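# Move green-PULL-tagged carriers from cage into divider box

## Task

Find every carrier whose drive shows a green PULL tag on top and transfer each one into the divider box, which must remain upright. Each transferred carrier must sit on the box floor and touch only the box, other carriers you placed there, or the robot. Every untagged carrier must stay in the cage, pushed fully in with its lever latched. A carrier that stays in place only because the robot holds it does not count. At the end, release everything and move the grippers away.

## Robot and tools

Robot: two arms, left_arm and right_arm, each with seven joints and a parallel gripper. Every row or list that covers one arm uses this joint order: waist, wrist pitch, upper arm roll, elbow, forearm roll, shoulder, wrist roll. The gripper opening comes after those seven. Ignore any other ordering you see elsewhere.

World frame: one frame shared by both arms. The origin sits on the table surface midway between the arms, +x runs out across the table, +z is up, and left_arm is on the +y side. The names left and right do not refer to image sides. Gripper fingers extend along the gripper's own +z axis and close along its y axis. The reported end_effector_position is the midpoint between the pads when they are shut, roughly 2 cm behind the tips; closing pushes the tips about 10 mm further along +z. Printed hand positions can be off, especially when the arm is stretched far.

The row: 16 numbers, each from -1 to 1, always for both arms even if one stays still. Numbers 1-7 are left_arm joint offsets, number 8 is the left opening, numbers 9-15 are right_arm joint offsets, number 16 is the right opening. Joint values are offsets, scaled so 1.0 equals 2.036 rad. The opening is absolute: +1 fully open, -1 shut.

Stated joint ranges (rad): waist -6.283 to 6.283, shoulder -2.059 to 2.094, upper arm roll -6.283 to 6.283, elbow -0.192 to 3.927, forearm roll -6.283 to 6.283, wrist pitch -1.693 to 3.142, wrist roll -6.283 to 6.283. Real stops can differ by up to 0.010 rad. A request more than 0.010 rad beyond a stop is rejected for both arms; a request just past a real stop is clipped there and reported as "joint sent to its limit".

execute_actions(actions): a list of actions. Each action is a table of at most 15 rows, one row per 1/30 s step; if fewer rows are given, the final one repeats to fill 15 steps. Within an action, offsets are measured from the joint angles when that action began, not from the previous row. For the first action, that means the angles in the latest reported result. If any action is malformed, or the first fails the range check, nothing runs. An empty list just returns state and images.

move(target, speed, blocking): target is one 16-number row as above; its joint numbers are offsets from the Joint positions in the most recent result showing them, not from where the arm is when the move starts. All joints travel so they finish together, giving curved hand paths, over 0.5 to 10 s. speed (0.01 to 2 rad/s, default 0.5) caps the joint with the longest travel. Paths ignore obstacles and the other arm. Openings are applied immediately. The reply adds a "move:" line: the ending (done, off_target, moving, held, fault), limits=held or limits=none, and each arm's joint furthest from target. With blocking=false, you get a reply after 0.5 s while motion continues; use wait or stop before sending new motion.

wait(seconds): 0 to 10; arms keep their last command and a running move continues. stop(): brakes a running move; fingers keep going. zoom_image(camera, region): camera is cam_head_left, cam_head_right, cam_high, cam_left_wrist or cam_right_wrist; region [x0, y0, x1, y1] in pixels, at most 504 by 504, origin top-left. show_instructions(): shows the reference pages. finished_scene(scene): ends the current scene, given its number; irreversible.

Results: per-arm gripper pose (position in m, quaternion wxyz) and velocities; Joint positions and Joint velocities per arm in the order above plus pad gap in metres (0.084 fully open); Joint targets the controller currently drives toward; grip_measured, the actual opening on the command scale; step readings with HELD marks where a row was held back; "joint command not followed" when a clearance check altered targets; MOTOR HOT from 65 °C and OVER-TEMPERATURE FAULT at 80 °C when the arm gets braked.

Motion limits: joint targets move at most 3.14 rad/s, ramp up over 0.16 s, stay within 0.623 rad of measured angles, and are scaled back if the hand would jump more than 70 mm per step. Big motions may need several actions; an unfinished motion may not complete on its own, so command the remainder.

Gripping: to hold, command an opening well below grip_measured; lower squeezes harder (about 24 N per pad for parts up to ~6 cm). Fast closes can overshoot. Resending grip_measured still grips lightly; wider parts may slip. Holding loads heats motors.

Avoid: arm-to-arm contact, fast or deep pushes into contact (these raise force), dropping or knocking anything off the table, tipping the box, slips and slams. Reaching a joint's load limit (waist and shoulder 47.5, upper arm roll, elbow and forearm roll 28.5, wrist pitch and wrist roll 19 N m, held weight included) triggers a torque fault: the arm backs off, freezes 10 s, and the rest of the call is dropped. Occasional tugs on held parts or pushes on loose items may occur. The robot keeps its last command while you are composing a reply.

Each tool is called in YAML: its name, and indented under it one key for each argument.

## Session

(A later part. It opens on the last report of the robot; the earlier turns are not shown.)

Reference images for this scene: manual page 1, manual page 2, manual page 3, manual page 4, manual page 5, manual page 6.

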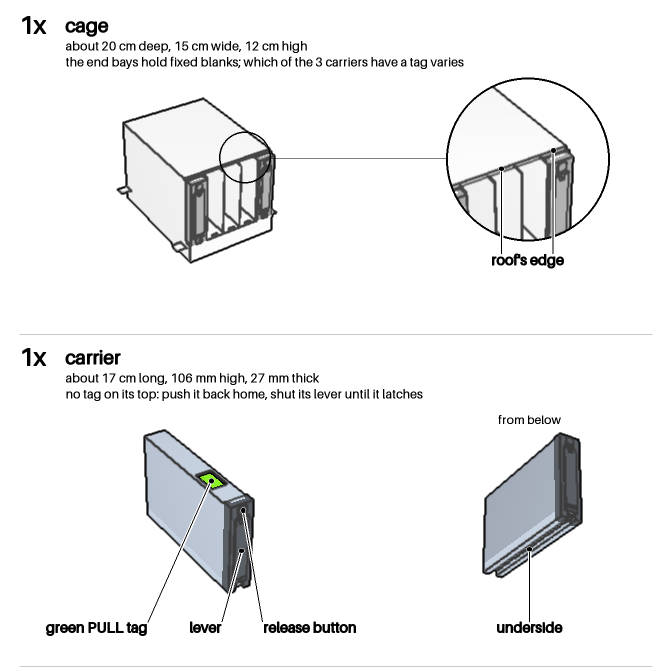

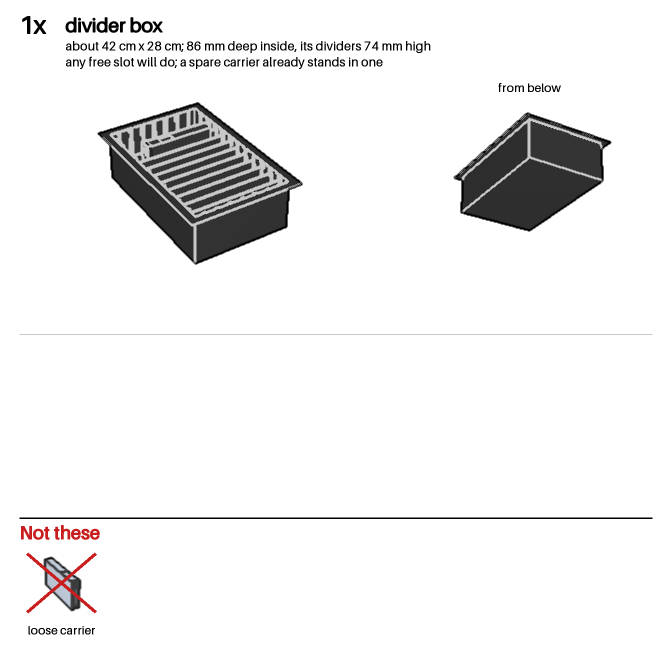

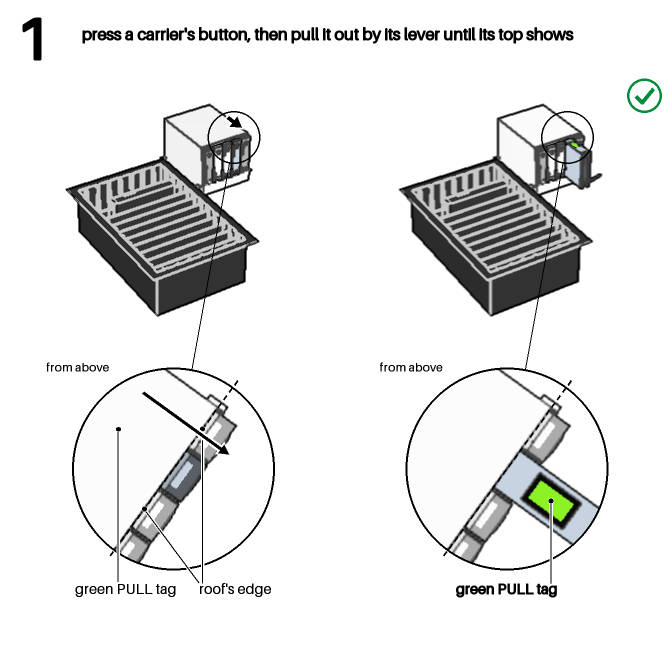

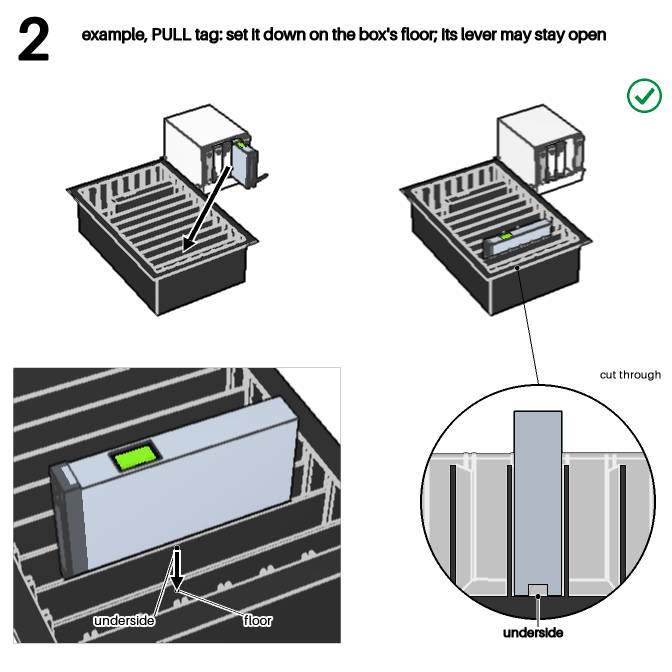

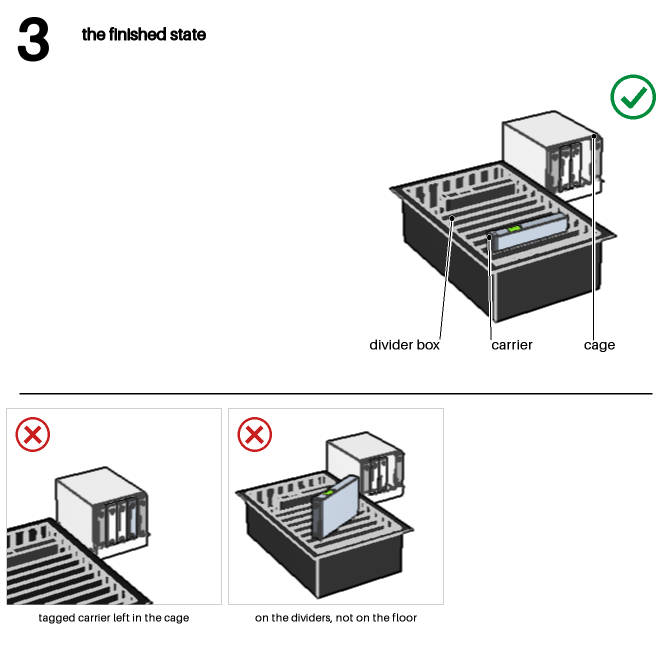

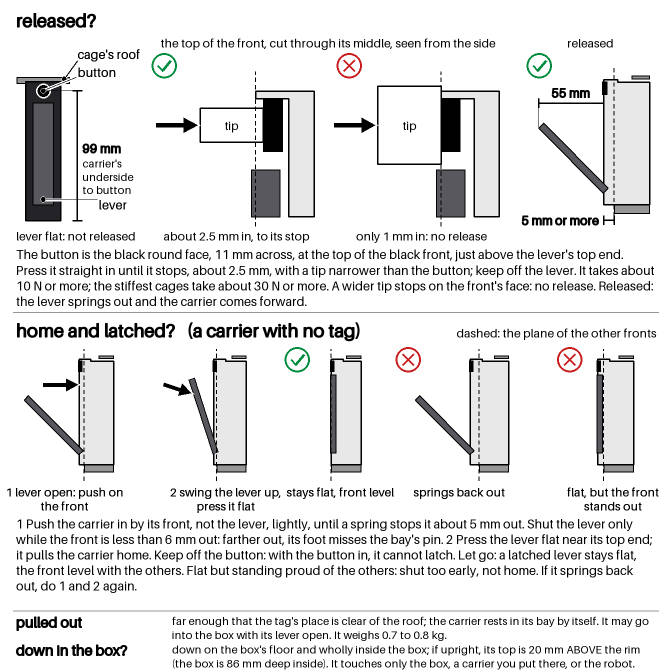

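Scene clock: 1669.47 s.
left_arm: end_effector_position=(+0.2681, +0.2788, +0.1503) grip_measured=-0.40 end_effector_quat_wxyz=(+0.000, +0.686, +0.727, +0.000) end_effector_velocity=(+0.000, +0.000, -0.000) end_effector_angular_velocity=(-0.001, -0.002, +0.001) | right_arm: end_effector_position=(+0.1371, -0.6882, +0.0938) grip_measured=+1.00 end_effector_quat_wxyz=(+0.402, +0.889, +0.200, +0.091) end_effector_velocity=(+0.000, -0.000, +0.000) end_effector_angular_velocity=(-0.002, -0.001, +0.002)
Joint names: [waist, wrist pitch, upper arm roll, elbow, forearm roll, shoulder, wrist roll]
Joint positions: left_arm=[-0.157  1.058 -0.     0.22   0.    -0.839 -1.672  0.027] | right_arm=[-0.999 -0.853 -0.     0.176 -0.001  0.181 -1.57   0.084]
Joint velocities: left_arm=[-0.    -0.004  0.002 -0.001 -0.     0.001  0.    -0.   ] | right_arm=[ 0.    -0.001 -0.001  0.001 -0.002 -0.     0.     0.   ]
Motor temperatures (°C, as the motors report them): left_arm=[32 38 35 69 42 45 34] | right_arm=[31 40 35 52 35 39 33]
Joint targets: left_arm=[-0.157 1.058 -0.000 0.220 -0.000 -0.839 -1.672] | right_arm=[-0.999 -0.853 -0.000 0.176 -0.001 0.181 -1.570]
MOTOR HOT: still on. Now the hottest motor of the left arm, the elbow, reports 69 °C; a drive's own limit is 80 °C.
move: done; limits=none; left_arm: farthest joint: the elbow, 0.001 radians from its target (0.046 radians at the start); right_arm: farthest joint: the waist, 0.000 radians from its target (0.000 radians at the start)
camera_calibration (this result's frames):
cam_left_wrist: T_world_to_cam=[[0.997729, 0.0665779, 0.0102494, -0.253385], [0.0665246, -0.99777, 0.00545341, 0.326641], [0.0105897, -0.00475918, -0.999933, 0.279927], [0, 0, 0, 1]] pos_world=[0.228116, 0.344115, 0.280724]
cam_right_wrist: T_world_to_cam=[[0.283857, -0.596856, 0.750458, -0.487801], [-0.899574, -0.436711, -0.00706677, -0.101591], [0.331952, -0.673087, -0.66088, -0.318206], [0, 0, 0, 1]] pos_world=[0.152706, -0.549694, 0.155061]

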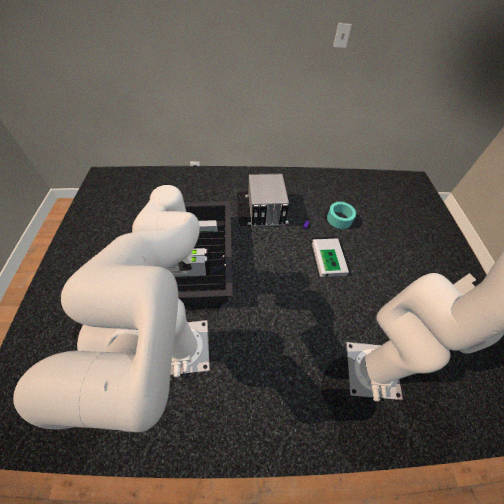

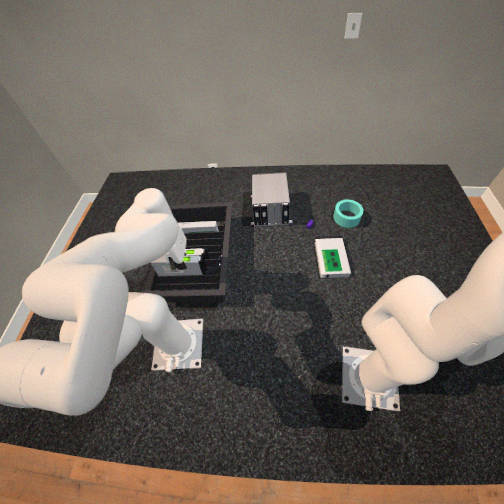

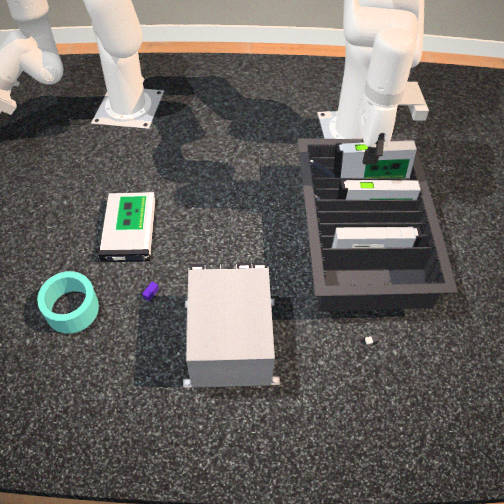

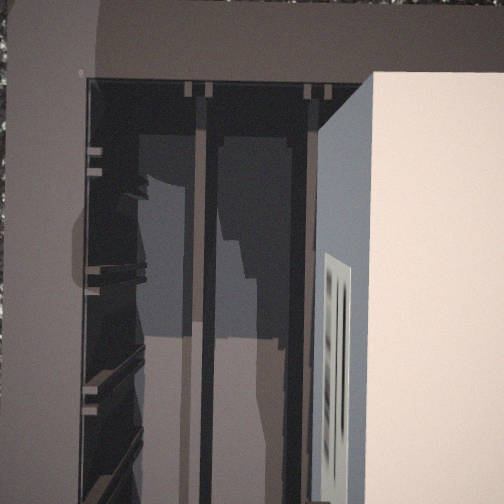

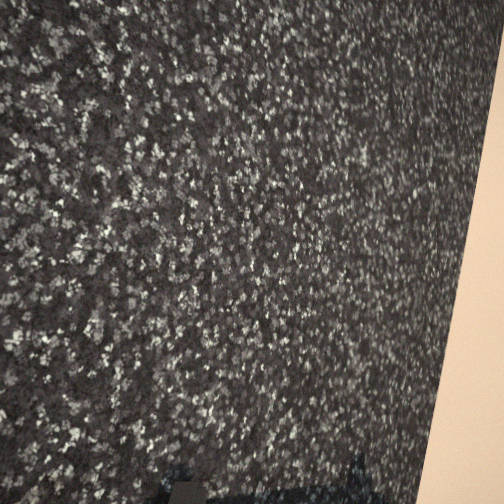

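move:
  target: [0,-0.0395,0,-0.0211,0,0.0189,0,-1,0,0,0,0,0,0,0,1]
  speed: 0.06

Scene clock: 1675.60 s.
left_arm: end_effector_position=(+0.2679, +0.2788, +0.1303) grip_measured=-0.40 end_effector_quat_wxyz=(+0.000, +0.686, +0.727, +0.000) end_effector_velocity=(-0.000, -0.000, -0.000) end_effector_angular_velocity=(-0.000, +0.001, +0.000) | right_arm: end_effector_position=(+0.1371, -0.6882, +0.0938) grip_measured=+1.00 end_effector_quat_wxyz=(+0.402, +0.889, +0.200, +0.091) end_effector_velocity=(-0.000, +0.000, -0.000) end_effector_angular_velocity=(+0.000, +0.000, -0.000)
Joint names: [waist, wrist pitch, upper arm roll, elbow, forearm roll, shoulder, wrist roll]
Joint positions: left_arm=[-0.157  0.978 -0.     0.177  0.    -0.801 -1.672  0.027] | right_arm=[-0.999 -0.853 -0.     0.176 -0.001  0.181 -1.57   0.084]
Joint velocities: left_arm=[-0.    -0.    -0.    -0.    -0.     0.001 -0.001  0.   ] | right_arm=[-0.001 -0.     0.    -0.001 -0.001 -0.     0.    -0.   ]
Motor temperatures (°C, as the motors report them): left_arm=[32 38 35 68 42 45 34] | right_arm=[31 40 35 52 35 39 33]
Joint targets: left_arm=[-0.157 0.978 -0.000 0.177 0.000 -0.801 -1.672] | right_arm=[-0.999 -0.853 -0.000 0.176 -0.001 0.181 -1.570]
MOTOR HOT: still on. Now the hottest motor of the left arm, the elbow, reports 68 °C; a drive's own limit is 80 °C.
move: done; limits=none; left_arm: farthest joint: the waist, 0.000 radians from its target (0.000 radians at the start); right_arm: farthest joint: the waist, 0.000 radians from its target (0.000 radians at the start)
camera_calibration (this result's frames):
cam_left_wrist: T_world_to_cam=[[0.997737, 0.0665198, 0.00983497, -0.252947], [0.0664692, -0.997774, 0.00538193, 0.326799], [0.0101711, -0.00471602, -0.999937, 0.259989], [0, 0, 0, 1]] pos_world=[0.228008, 0.344123, 0.260702]
cam_right_wrist: T_world_to_cam=[[0.283857, -0.596856, 0.750458, -0.487801], [-0.899574, -0.436711, -0.00706668, -0.101591], [0.331952, -0.673087, -0.66088, -0.318206], [0, 0, 0, 1]] pos_world=[0.152706, -0.549694, 0.155061]

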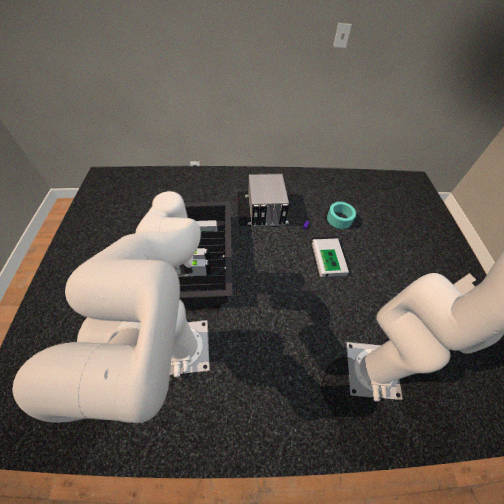

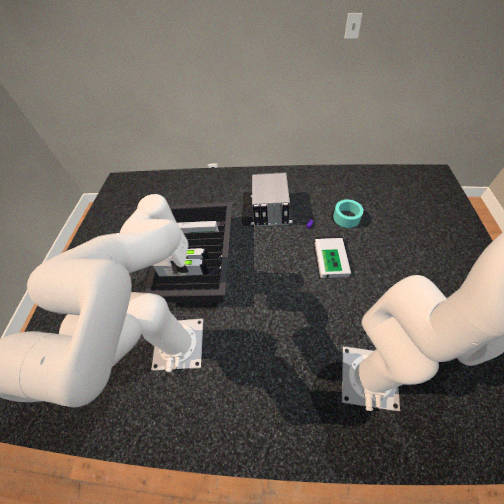

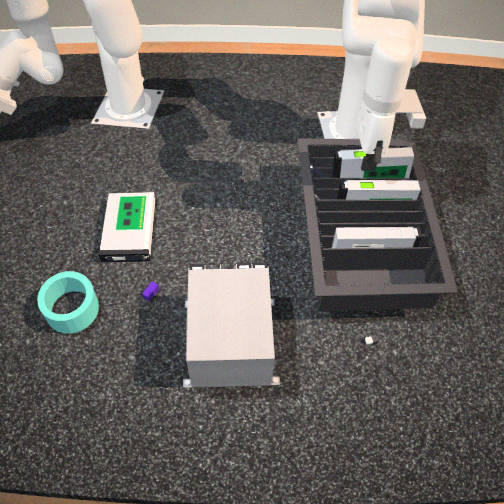

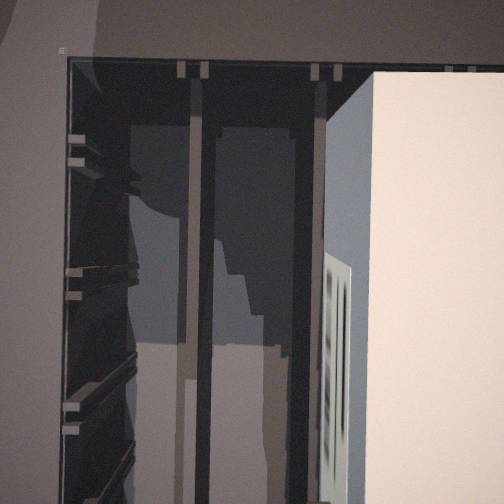

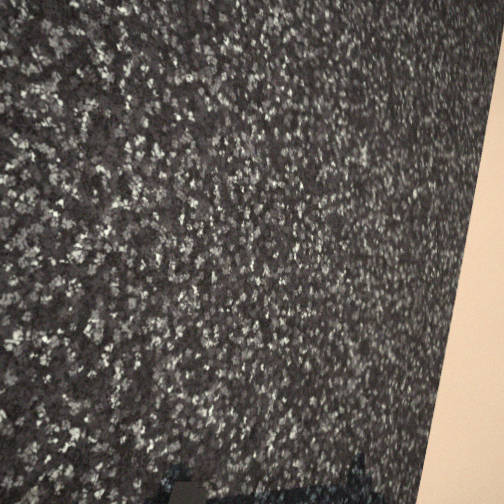

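move:
  target: [0,-0.0327,0,-0.0140,0,0.0187,0,-1,0,0,0,0,0,0,0,1]
  speed: 0.05

Scene clock: 1681.30 s.
left_arm: end_effector_position=(+0.2680, +0.2788, +0.1152) grip_measured=-0.40 end_effector_quat_wxyz=(+0.000, +0.686, +0.727, +0.000) end_effector_velocity=(+0.000, +0.000, -0.000) end_effector_angular_velocity=(+0.000, -0.000, +0.001) | right_arm: end_effector_position=(+0.1371, -0.6882, +0.0938) grip_measured=+1.00 end_effector_quat_wxyz=(+0.402, +0.889, +0.200, +0.091) end_effector_velocity=(-0.000, +0.000, -0.000) end_effector_angular_velocity=(+0.001, +0.000, -0.000)
Joint names: [waist, wrist pitch, upper arm roll, elbow, forearm roll, shoulder, wrist roll]
Joint positions: left_arm=[-0.157  0.912 -0.     0.149  0.    -0.763 -1.672  0.027] | right_arm=[-0.999 -0.853 -0.     0.176 -0.001  0.181 -1.57   0.084]
Joint velocities: left_arm=[ 0.001 -0.002 -0.    -0.     0.     0.001  0.    -0.   ] | right_arm=[-0.  0. -0. -0.  0.  0. -0. -0.]
Motor temperatures (°C, as the motors report them): left_arm=[32 38 35 67 42 45 34] | right_arm=[31 40 35 52 35 39 33]
Joint targets: left_arm=[-0.157 0.911 -0.000 0.149 0.000 -0.763 -1.672] | right_arm=[-0.999 -0.853 -0.000 0.176 -0.001 0.181 -1.570]
MOTOR HOT: still on. Now the hottest motor of the left arm, the elbow, reports 67 °C; a drive's own limit is 80 °C.
move: done; limits=none; left_arm: farthest joint: the elbow, 0.001 radians from its target (0.029 radians at the start); right_arm: farthest joint: the waist, 0.000 radians from its target (0.000 radians at the start)
camera_calibration (this result's frames):
cam_left_wrist: T_world_to_cam=[[0.997735, 0.0665679, 0.00965575, -0.252891], [0.0665181, -0.997771, 0.00538531, 0.326855], [0.00999271, -0.00473083, -0.999939, 0.24499], [0, 0, 0, 1]] pos_world=[0.228129, 0.34412, 0.245656]
cam_right_wrist: T_world_to_cam=[[0.283857, -0.596856, 0.750458, -0.487801], [-0.899574, -0.436711, -0.00706679, -0.101591], [0.331952, -0.673087, -0.66088, -0.318206], [0, 0, 0, 1]] pos_world=[0.152706, -0.549694, 0.155061]

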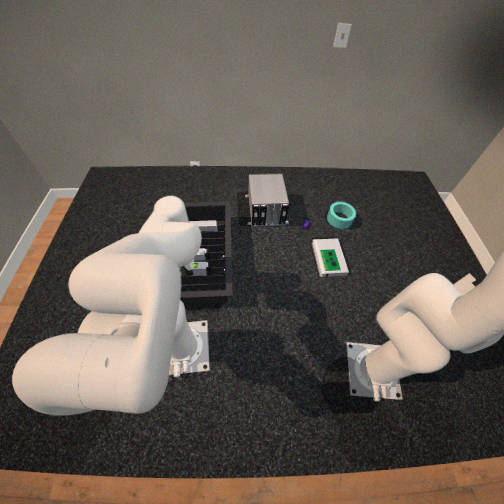

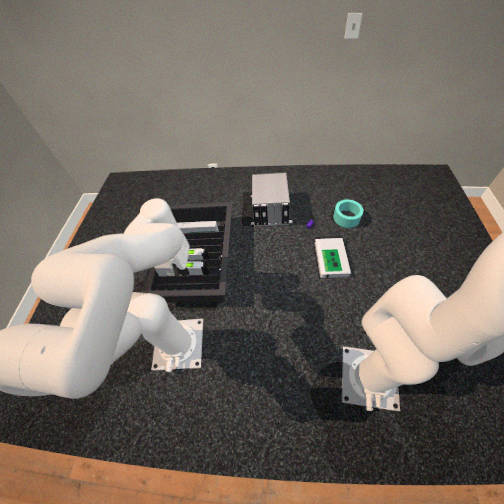

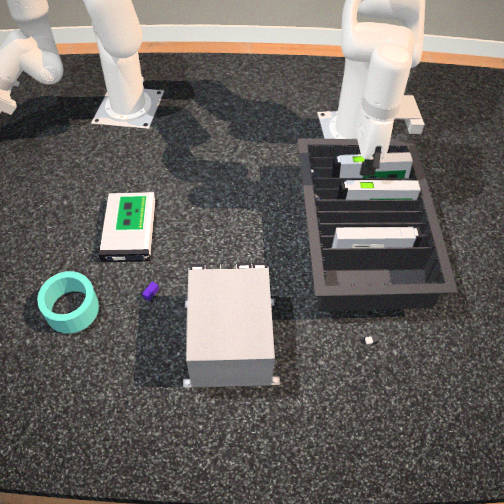

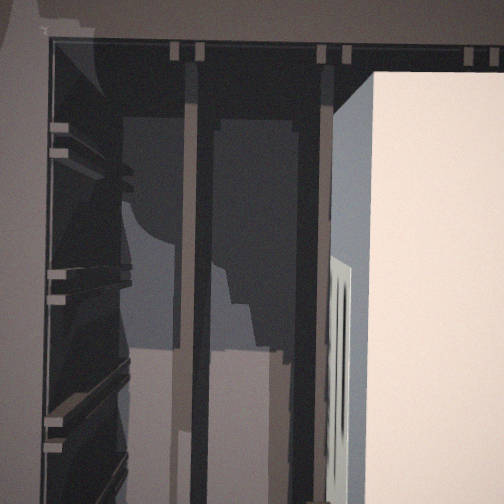

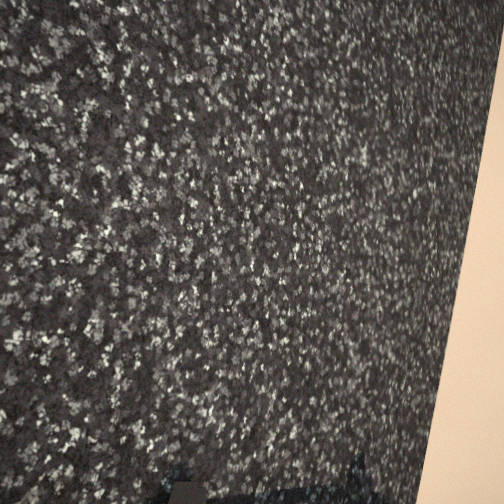

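move:
  target: [0,-0.0186,0,-0.0072,0,0.0113,0,-1,0,0,0,0,0,0,0,1]
  speed: 0.03

Scene clock: 1685.67 s.
left_arm: end_effector_position=(+0.2681, +0.2788, +0.1072) grip_measured=-0.40 end_effector_quat_wxyz=(+0.000, +0.686, +0.727, +0.000) end_effector_velocity=(+0.000, +0.000, -0.000) end_effector_angular_velocity=(-0.000, -0.001, +0.000) | right_arm: end_effector_position=(+0.1371, -0.6882, +0.0938) grip_measured=+1.00 end_effector_quat_wxyz=(+0.402, +0.889, +0.200, +0.091) end_effector_velocity=(+0.001, +0.000, +0.000) end_effector_angular_velocity=(+0.000, -0.000, +0.002)
Joint names: [waist, wrist pitch, upper arm roll, elbow, forearm roll, shoulder, wrist roll]
Joint positions: left_arm=[-0.157  0.874 -0.     0.135  0.    -0.74  -1.672  0.027] | right_arm=[-0.999 -0.853 -0.     0.176 -0.001  0.181 -1.57   0.084]
Joint velocities: left_arm=[-0.    -0.003  0.001 -0.     0.     0.001  0.     0.   ] | right_arm=[ 0.003  0.001  0.     0.001  0.001  0.     0.    -0.   ]
Motor temperatures (°C, as the motors report them): left_arm=[32 38 35 66 42 45 34] | right_arm=[31 40 35 52 35 39 33]
Joint targets: left_arm=[-0.157 0.874 -0.000 0.134 0.000 -0.740 -1.672] | right_arm=[-0.999 -0.853 -0.000 0.176 -0.001 0.181 -1.570]
MOTOR HOT: still on. Now the hottest motor of the left arm, the elbow, reports 66 °C; a drive's own limit is 80 °C.
move: done; limits=none; left_arm: farthest joint: the waist, 0.000 radians from its target (0.000 radians at the start); right_arm: farthest joint: the waist, 0.000 radians from its target (0.000 radians at the start)
camera_calibration (this result's frames):
cam_left_wrist: T_world_to_cam=[[0.997734, 0.0665286, 0.00999937, -0.252873], [0.066477, -0.997773, 0.00540788, 0.326904], [0.0103369, -0.00473089, -0.999935, 0.236841], [0, 0, 0, 1]] pos_world=[0.22812, 0.34412, 0.237586]
cam_right_wrist: T_world_to_cam=[[0.283857, -0.596856, 0.750459, -0.487801], [-0.899574, -0.436711, -0.00706673, -0.101591], [0.331952, -0.673087, -0.66088, -0.318206], [0, 0, 0, 1]] pos_world=[0.152706, -0.549694, 0.155061]

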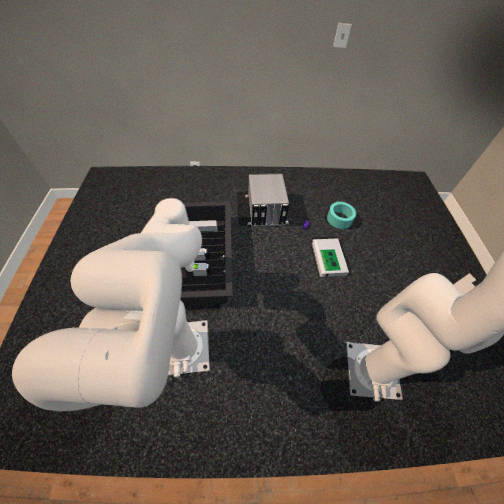

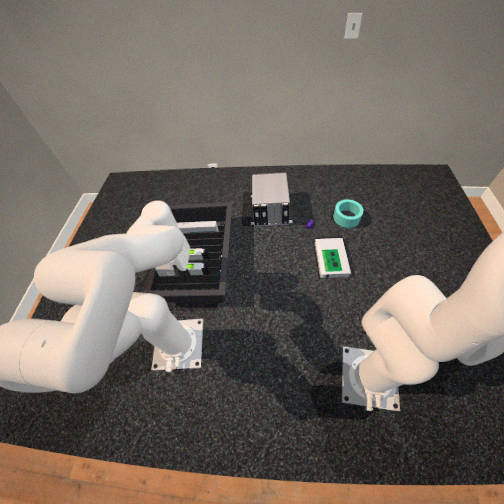

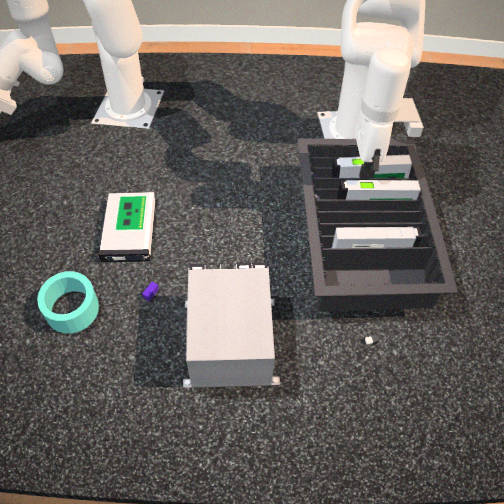

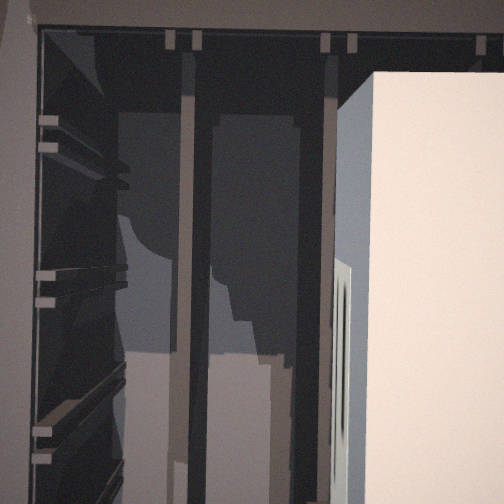

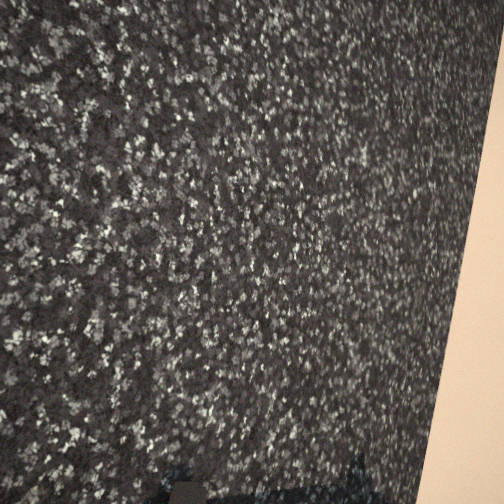

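move:
  target: [0,-0.0094,0,-0.0035,0,0.0062,0,-1,0,0,0,0,0,0,0,1]
  speed: 0.02

Scene clock: 1695.83 s.
left_arm: end_effector_position=(+0.2681, +0.2788, +0.1032) grip_measured=-0.40 end_effector_quat_wxyz=(+0.000, +0.686, +0.727, +0.000) end_effector_velocity=(+0.000, -0.000, -0.001) end_effector_angular_velocity=(+0.001, -0.001, -0.003) | right_arm: end_effector_position=(+0.1371, -0.6882, +0.0938) grip_measured=+1.00 end_effector_quat_wxyz=(+0.402, +0.889, +0.200, +0.091) end_effector_velocity=(-0.000, -0.000, +0.000) end_effector_angular_velocity=(-0.001, +0.001, -0.000)
Joint names: [waist, wrist pitch, upper arm roll, elbow, forearm roll, shoulder, wrist roll]
Joint positions: left_arm=[-0.156  0.855  0.     0.128  0.    -0.728 -1.672  0.027] | right_arm=[-0.999 -0.853 -0.     0.176 -0.001  0.181 -1.57   0.084]
Joint velocities: left_arm=[-0.001 -0.004 -0.002 -0.001 -0.     0.002  0.001  0.   ] | right_arm=[-0.     0.001  0.     0.001  0.001 -0.    -0.001 -0.   ]
Motor temperatures (°C, as the motors report them): left_arm=[32 38 35 65 42 45 34] | right_arm=[31 40 35 52 35 39 33]
Joint targets: left_arm=[-0.157 0.855 -0.000 0.127 0.000 -0.728 -1.672] | right_arm=[-0.999 -0.853 -0.000 0.176 -0.001 0.181 -1.570]
MOTOR HOT: still on. Now the hottest motor of the left arm, the elbow, reports 65 °C; a drive's own limit is 80 °C.
move: done; limits=none; left_arm: farthest joint: the waist, 0.001 radians from its target (0.000 radians at the start); right_arm: farthest joint: the waist, 0.000 radians from its target (0.000 radians at the start)
camera_calibration (this result's frames):
cam_left_wrist: T_world_to_cam=[[0.997699, 0.0670702, 0.00994836, -0.252981], [0.0670178, -0.997737, 0.00551273, 0.326822], [0.0102956, -0.00483333, -0.999935, 0.2329], [0, 0, 0, 1]] pos_world=[0.228098, 0.344176, 0.2336]
cam_right_wrist: T_world_to_cam=[[0.283857, -0.596856, 0.750459, -0.487801], [-0.899574, -0.436712, -0.00706661, -0.101591], [0.331952, -0.673087, -0.66088, -0.318206], [0, 0, 0, 1]] pos_world=[0.152706, -0.549694, 0.155061]

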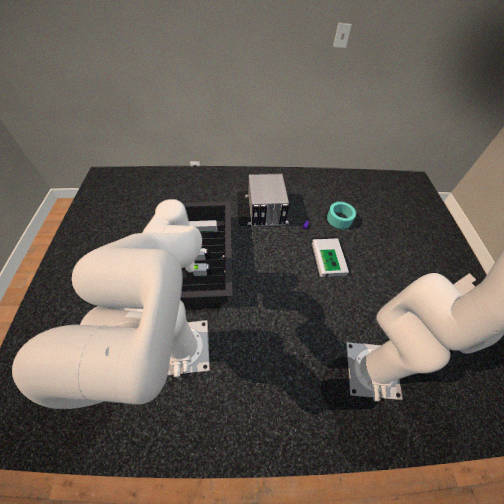

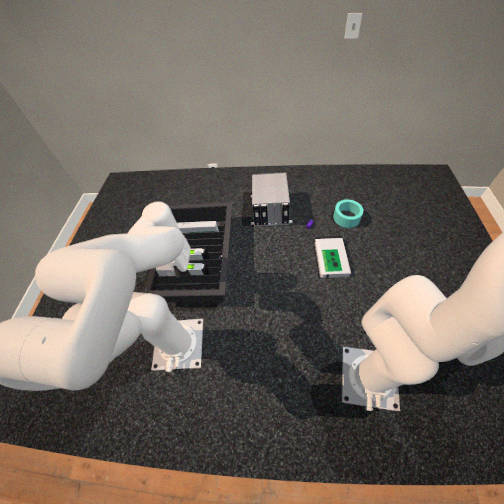

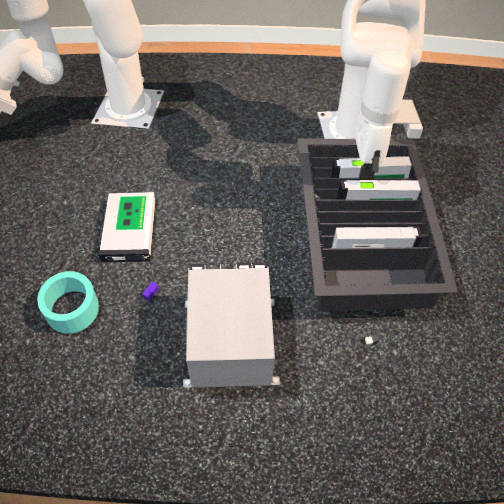

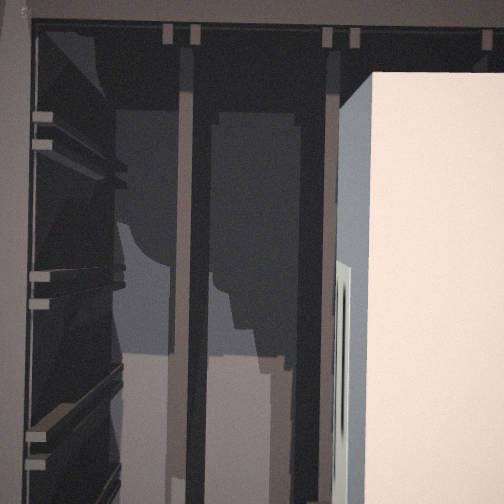

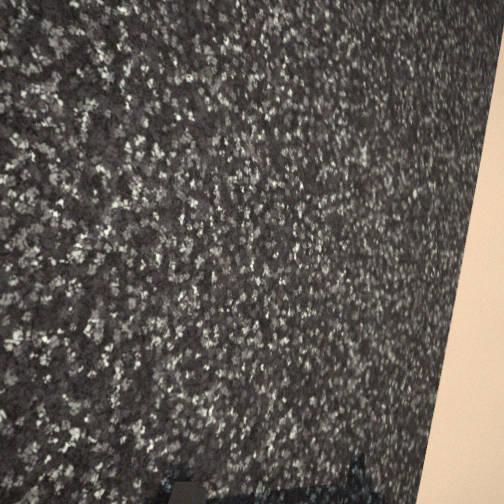

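move:
  target: [0,-0.0071,0,-0.0025,0,0.0049,0,-1,0,0,0,0,0,0,0,1]
  speed: 0.015

Scene clock: 1703.63 s.
left_arm: end_effector_position=(+0.2682, +0.2788, +0.1007) grip_measured=-0.40 end_effector_quat_wxyz=(+0.000, +0.686, +0.727, +0.000) end_effector_velocity=(-0.000, +0.000, -0.001) end_effector_angular_velocity=(+0.001, -0.001, -0.002) | right_arm: end_effector_position=(+0.1371, -0.6882, +0.0938) grip_measured=+1.00 end_effector_quat_wxyz=(+0.402, +0.889, +0.200, +0.091) end_effector_velocity=(+0.001, +0.000, +0.000) end_effector_angular_velocity=(-0.001, +0.001, +0.002)
Joint names: [waist, wrist pitch, upper arm roll, elbow, forearm roll, shoulder, wrist roll]
Joint positions: left_arm=[-0.156  0.843  0.     0.124  0.    -0.719 -1.672  0.027] | right_arm=[-0.999 -0.853 -0.     0.176 -0.001  0.181 -1.57   0.084]
Joint velocities: left_arm=[ 0.    -0.005 -0.001 -0.003  0.     0.002  0.001 -0.   ] | right_arm=[ 0.001 -0.001  0.    -0.     0.001  0.    -0.001 -0.   ]
Motor temperatures (°C, as the motors report them): left_arm=[32 38 35 63 42 45 34] | right_arm=[31 40 35 52 35 39 33]
Joint targets: left_arm=[-0.156 0.840 0.000 0.123 0.000 -0.718 -1.672] | right_arm=[-0.999 -0.853 -0.000 0.176 -0.001 0.181 -1.570]
MOTOR HOT: still on. Now the hottest motor of the left arm, the elbow, reports 63 °C; a drive's own limit is 80 °C.
move: done; limits=none; left_arm: farthest joint: the wrist pitch, 0.002 radians from its target (0.014 radians at the start); right_arm: farthest joint: the waist, 0.000 radians from its target (0.000 radians at the start)
camera_calibration (this result's frames):
cam_left_wrist: T_world_to_cam=[[0.997706, 0.0670018, 0.00966218, -0.25302], [0.066951, -0.997741, 0.00548517, 0.326825], [0.0100079, -0.00482569, -0.999938, 0.230532], [0, 0, 0, 1]] pos_world=[0.228251, 0.344152, 0.23117]
cam_right_wrist: T_world_to_cam=[[0.283857, -0.596856, 0.750459, -0.487801], [-0.899574, -0.436712, -0.00706662, -0.101591], [0.331952, -0.673087, -0.66088, -0.318206], [0, 0, 0, 1]] pos_world=[0.152706, -0.549694, 0.155061]

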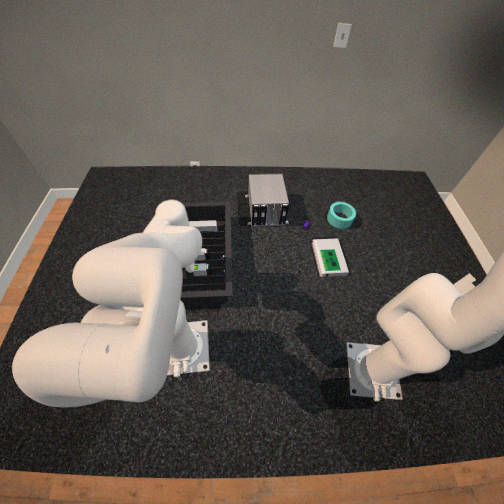

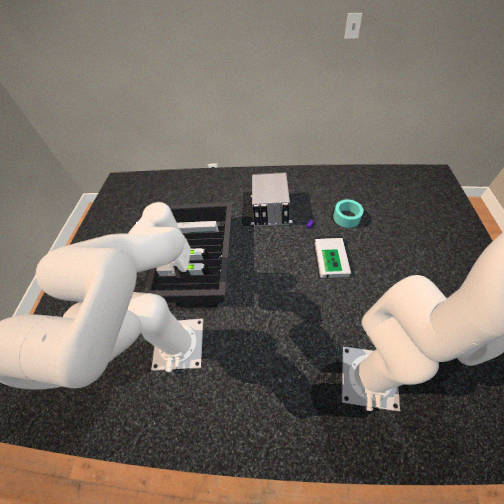

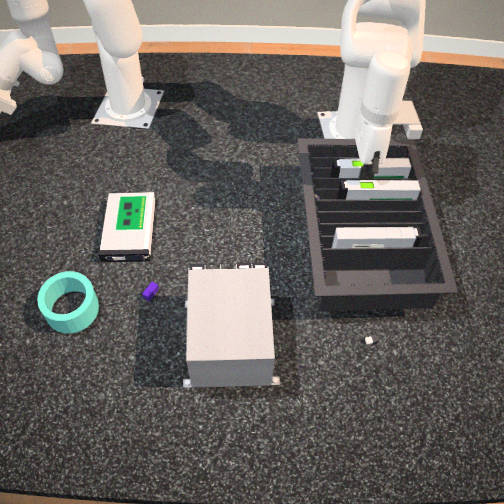

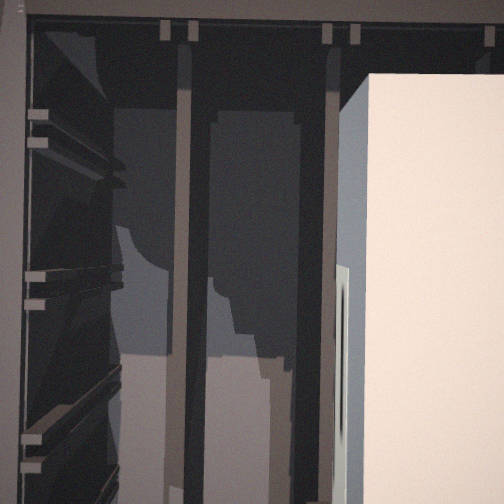

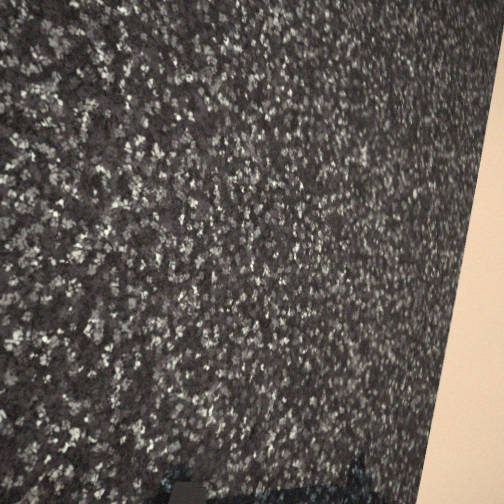

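execute_actions:
  actions:
    - [[0,0,0,0,0,0,0,-0.9,0,0,0,0,0,0,0,1],[0,0,0,0,0,0,0,-0.82,0,0,0,0,0,0,0,1],[0,0,0,0,0,0,0,-0.75,0,0,0,0,0,0,0,1],[0,0,0,0,0,0,0,-0.7,0,0,0,0,0,0,0,1],[0,0,0,0,0,0,0,-0.65,0,0,0,0,0,0,0,1],[0,0,0,0,0,0,0,-0.61,0,0,0,0,0,0,0,1],[0,0,0,0,0,0,0,-0.58,0,0,0,0,0,0,0,1],[0,0,0,0,0,0,0,-0.55,0,0,0,0,0,0,0,1],[0,0,0,0,0,0,0,-0.52,0,0,0,0,0,0,0,1],[0,0,0,0,0,0,0,-0.5,0,0,0,0,0,0,0,1],[0,0,0,0,0,0,0,-0.48,0,0,0,0,0,0,0,1],[0,0,0,0,0,0,0,-0.46,0,0,0,0,0,0,0,1],[0,0,0,0,0,0,0,-0.44,0,0,0,0,0,0,0,1],[0,0,0,0,0,0,0,-0.42,0,0,0,0,0,0,0,1],[0,0,0,0,0,0,0,-0.40,0,0,0,0,0,0,0,1]]

Scene clock: 1711.50 s.
left_arm: end_effector_position=(+0.2680, +0.2788, +0.1004) grip_measured=-0.40 end_effector_quat_wxyz=(+0.000, +0.686, +0.727, -0.000) end_effector_velocity=(+0.000, -0.000, +0.000) end_effector_angular_velocity=(+0.001, -0.000, -0.001) | right_arm: end_effector_position=(+0.1371, -0.6882, +0.0938) grip_measured=+1.00 end_effector_quat_wxyz=(+0.402, +0.889, +0.200, +0.091) end_effector_velocity=(-0.000, +0.001, -0.000) end_effector_angular_velocity=(+0.001, +0.001, +0.001)
Joint names: [waist, wrist pitch, upper arm roll, elbow, forearm roll, shoulder, wrist roll]
Joint positions: left_arm=[-0.156  0.842  0.     0.124  0.    -0.718 -1.672  0.027] | right_arm=[-0.999 -0.853 -0.     0.176 -0.001  0.181 -1.57   0.084]
Joint velocities: left_arm=[-0.     0.    -0.001  0.    -0.    -0.     0.     0.   ] | right_arm=[-0.001  0.001  0.    -0.001 -0.001 -0.    -0.001 -0.   ]
Motor temperatures (°C, as the motors report them): left_arm=[32 39 35 60 42 45 34] | right_arm=[31 40 35 52 35 39 33]
Joint targets: left_arm=[-0.156 0.843 0.000 0.124 0.000 -0.719 -1.672] | right_arm=[-0.999 -0.853 -0.000 0.176 -0.001 0.181 -1.570]
MOTOR HOT: cleared. Now the hottest motor of the left arm, the elbow, reports 60 °C.
Step readings (joint positions):
0: left_arm=[-0.156 0.840 0.000 0.123 0.000 -0.718 -1.672] | right_arm=[-0.999 -0.853 -0.000 0.176 -0.001 0.181 -1.570]
1: left_arm=[-0.156 0.840 0.000 0.123 0.000 -0.718 -1.672] | right_arm=[-0.999 -0.853 -0.000 0.176 -0.001 0.181 -1.570]
2: left_arm=[-0.156 0.841 0.000 0.123 0.000 -0.718 -1.672] | right_arm=[-0.999 -0.853 -0.000 0.176 -0.001 0.181 -1.570]
4: left_arm=[-0.156 0.841 0.000 0.123 0.000 -0.718 -1.672] | right_arm=[-0.999 -0.853 -0.000 0.176 -0.001 0.181 -1.570]
8: left_arm=[-0.156 0.841 0.000 0.123 0.000 -0.718 -1.672] | right_arm=[-0.999 -0.853 -0.000 0.176 -0.001 0.181 -1.570]
15: Joint positions above
camera_calibration (this result's frames):
cam_left_wrist: T_world_to_cam=[[0.997703, 0.0671207, 0.00917729, -0.252777], [0.0670727, -0.997733, 0.00544184, 0.326819], [0.00952175, -0.00481379, -0.999943, 0.230285], [0, 0, 0, 1]] pos_world=[0.228083, 0.344153, 0.230813]
cam_right_wrist: T_world_to_cam=[[0.283857, -0.596856, 0.750459, -0.487801], [-0.899574, -0.436712, -0.00706663, -0.101591], [0.331952, -0.673087, -0.66088, -0.318206], [0, 0, 0, 1]] pos_world=[0.152706, -0.549694, 0.155061]

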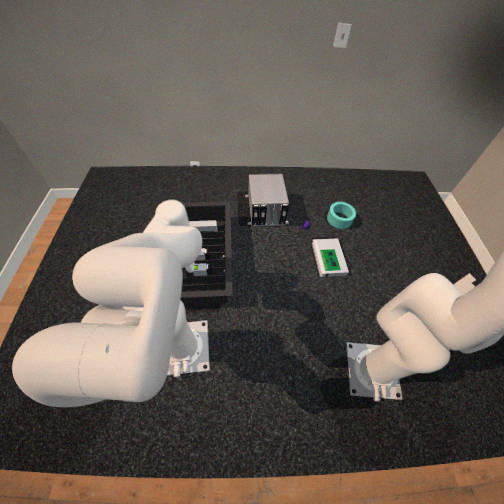

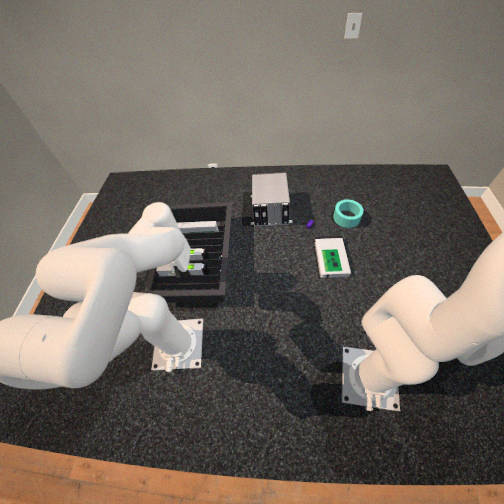

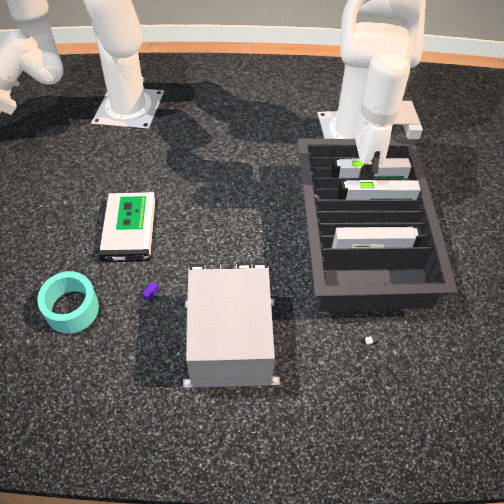

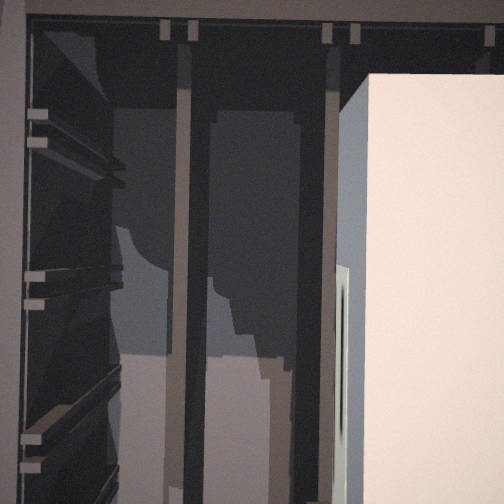

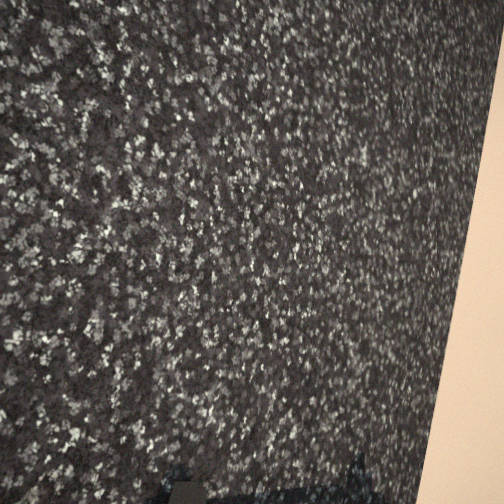

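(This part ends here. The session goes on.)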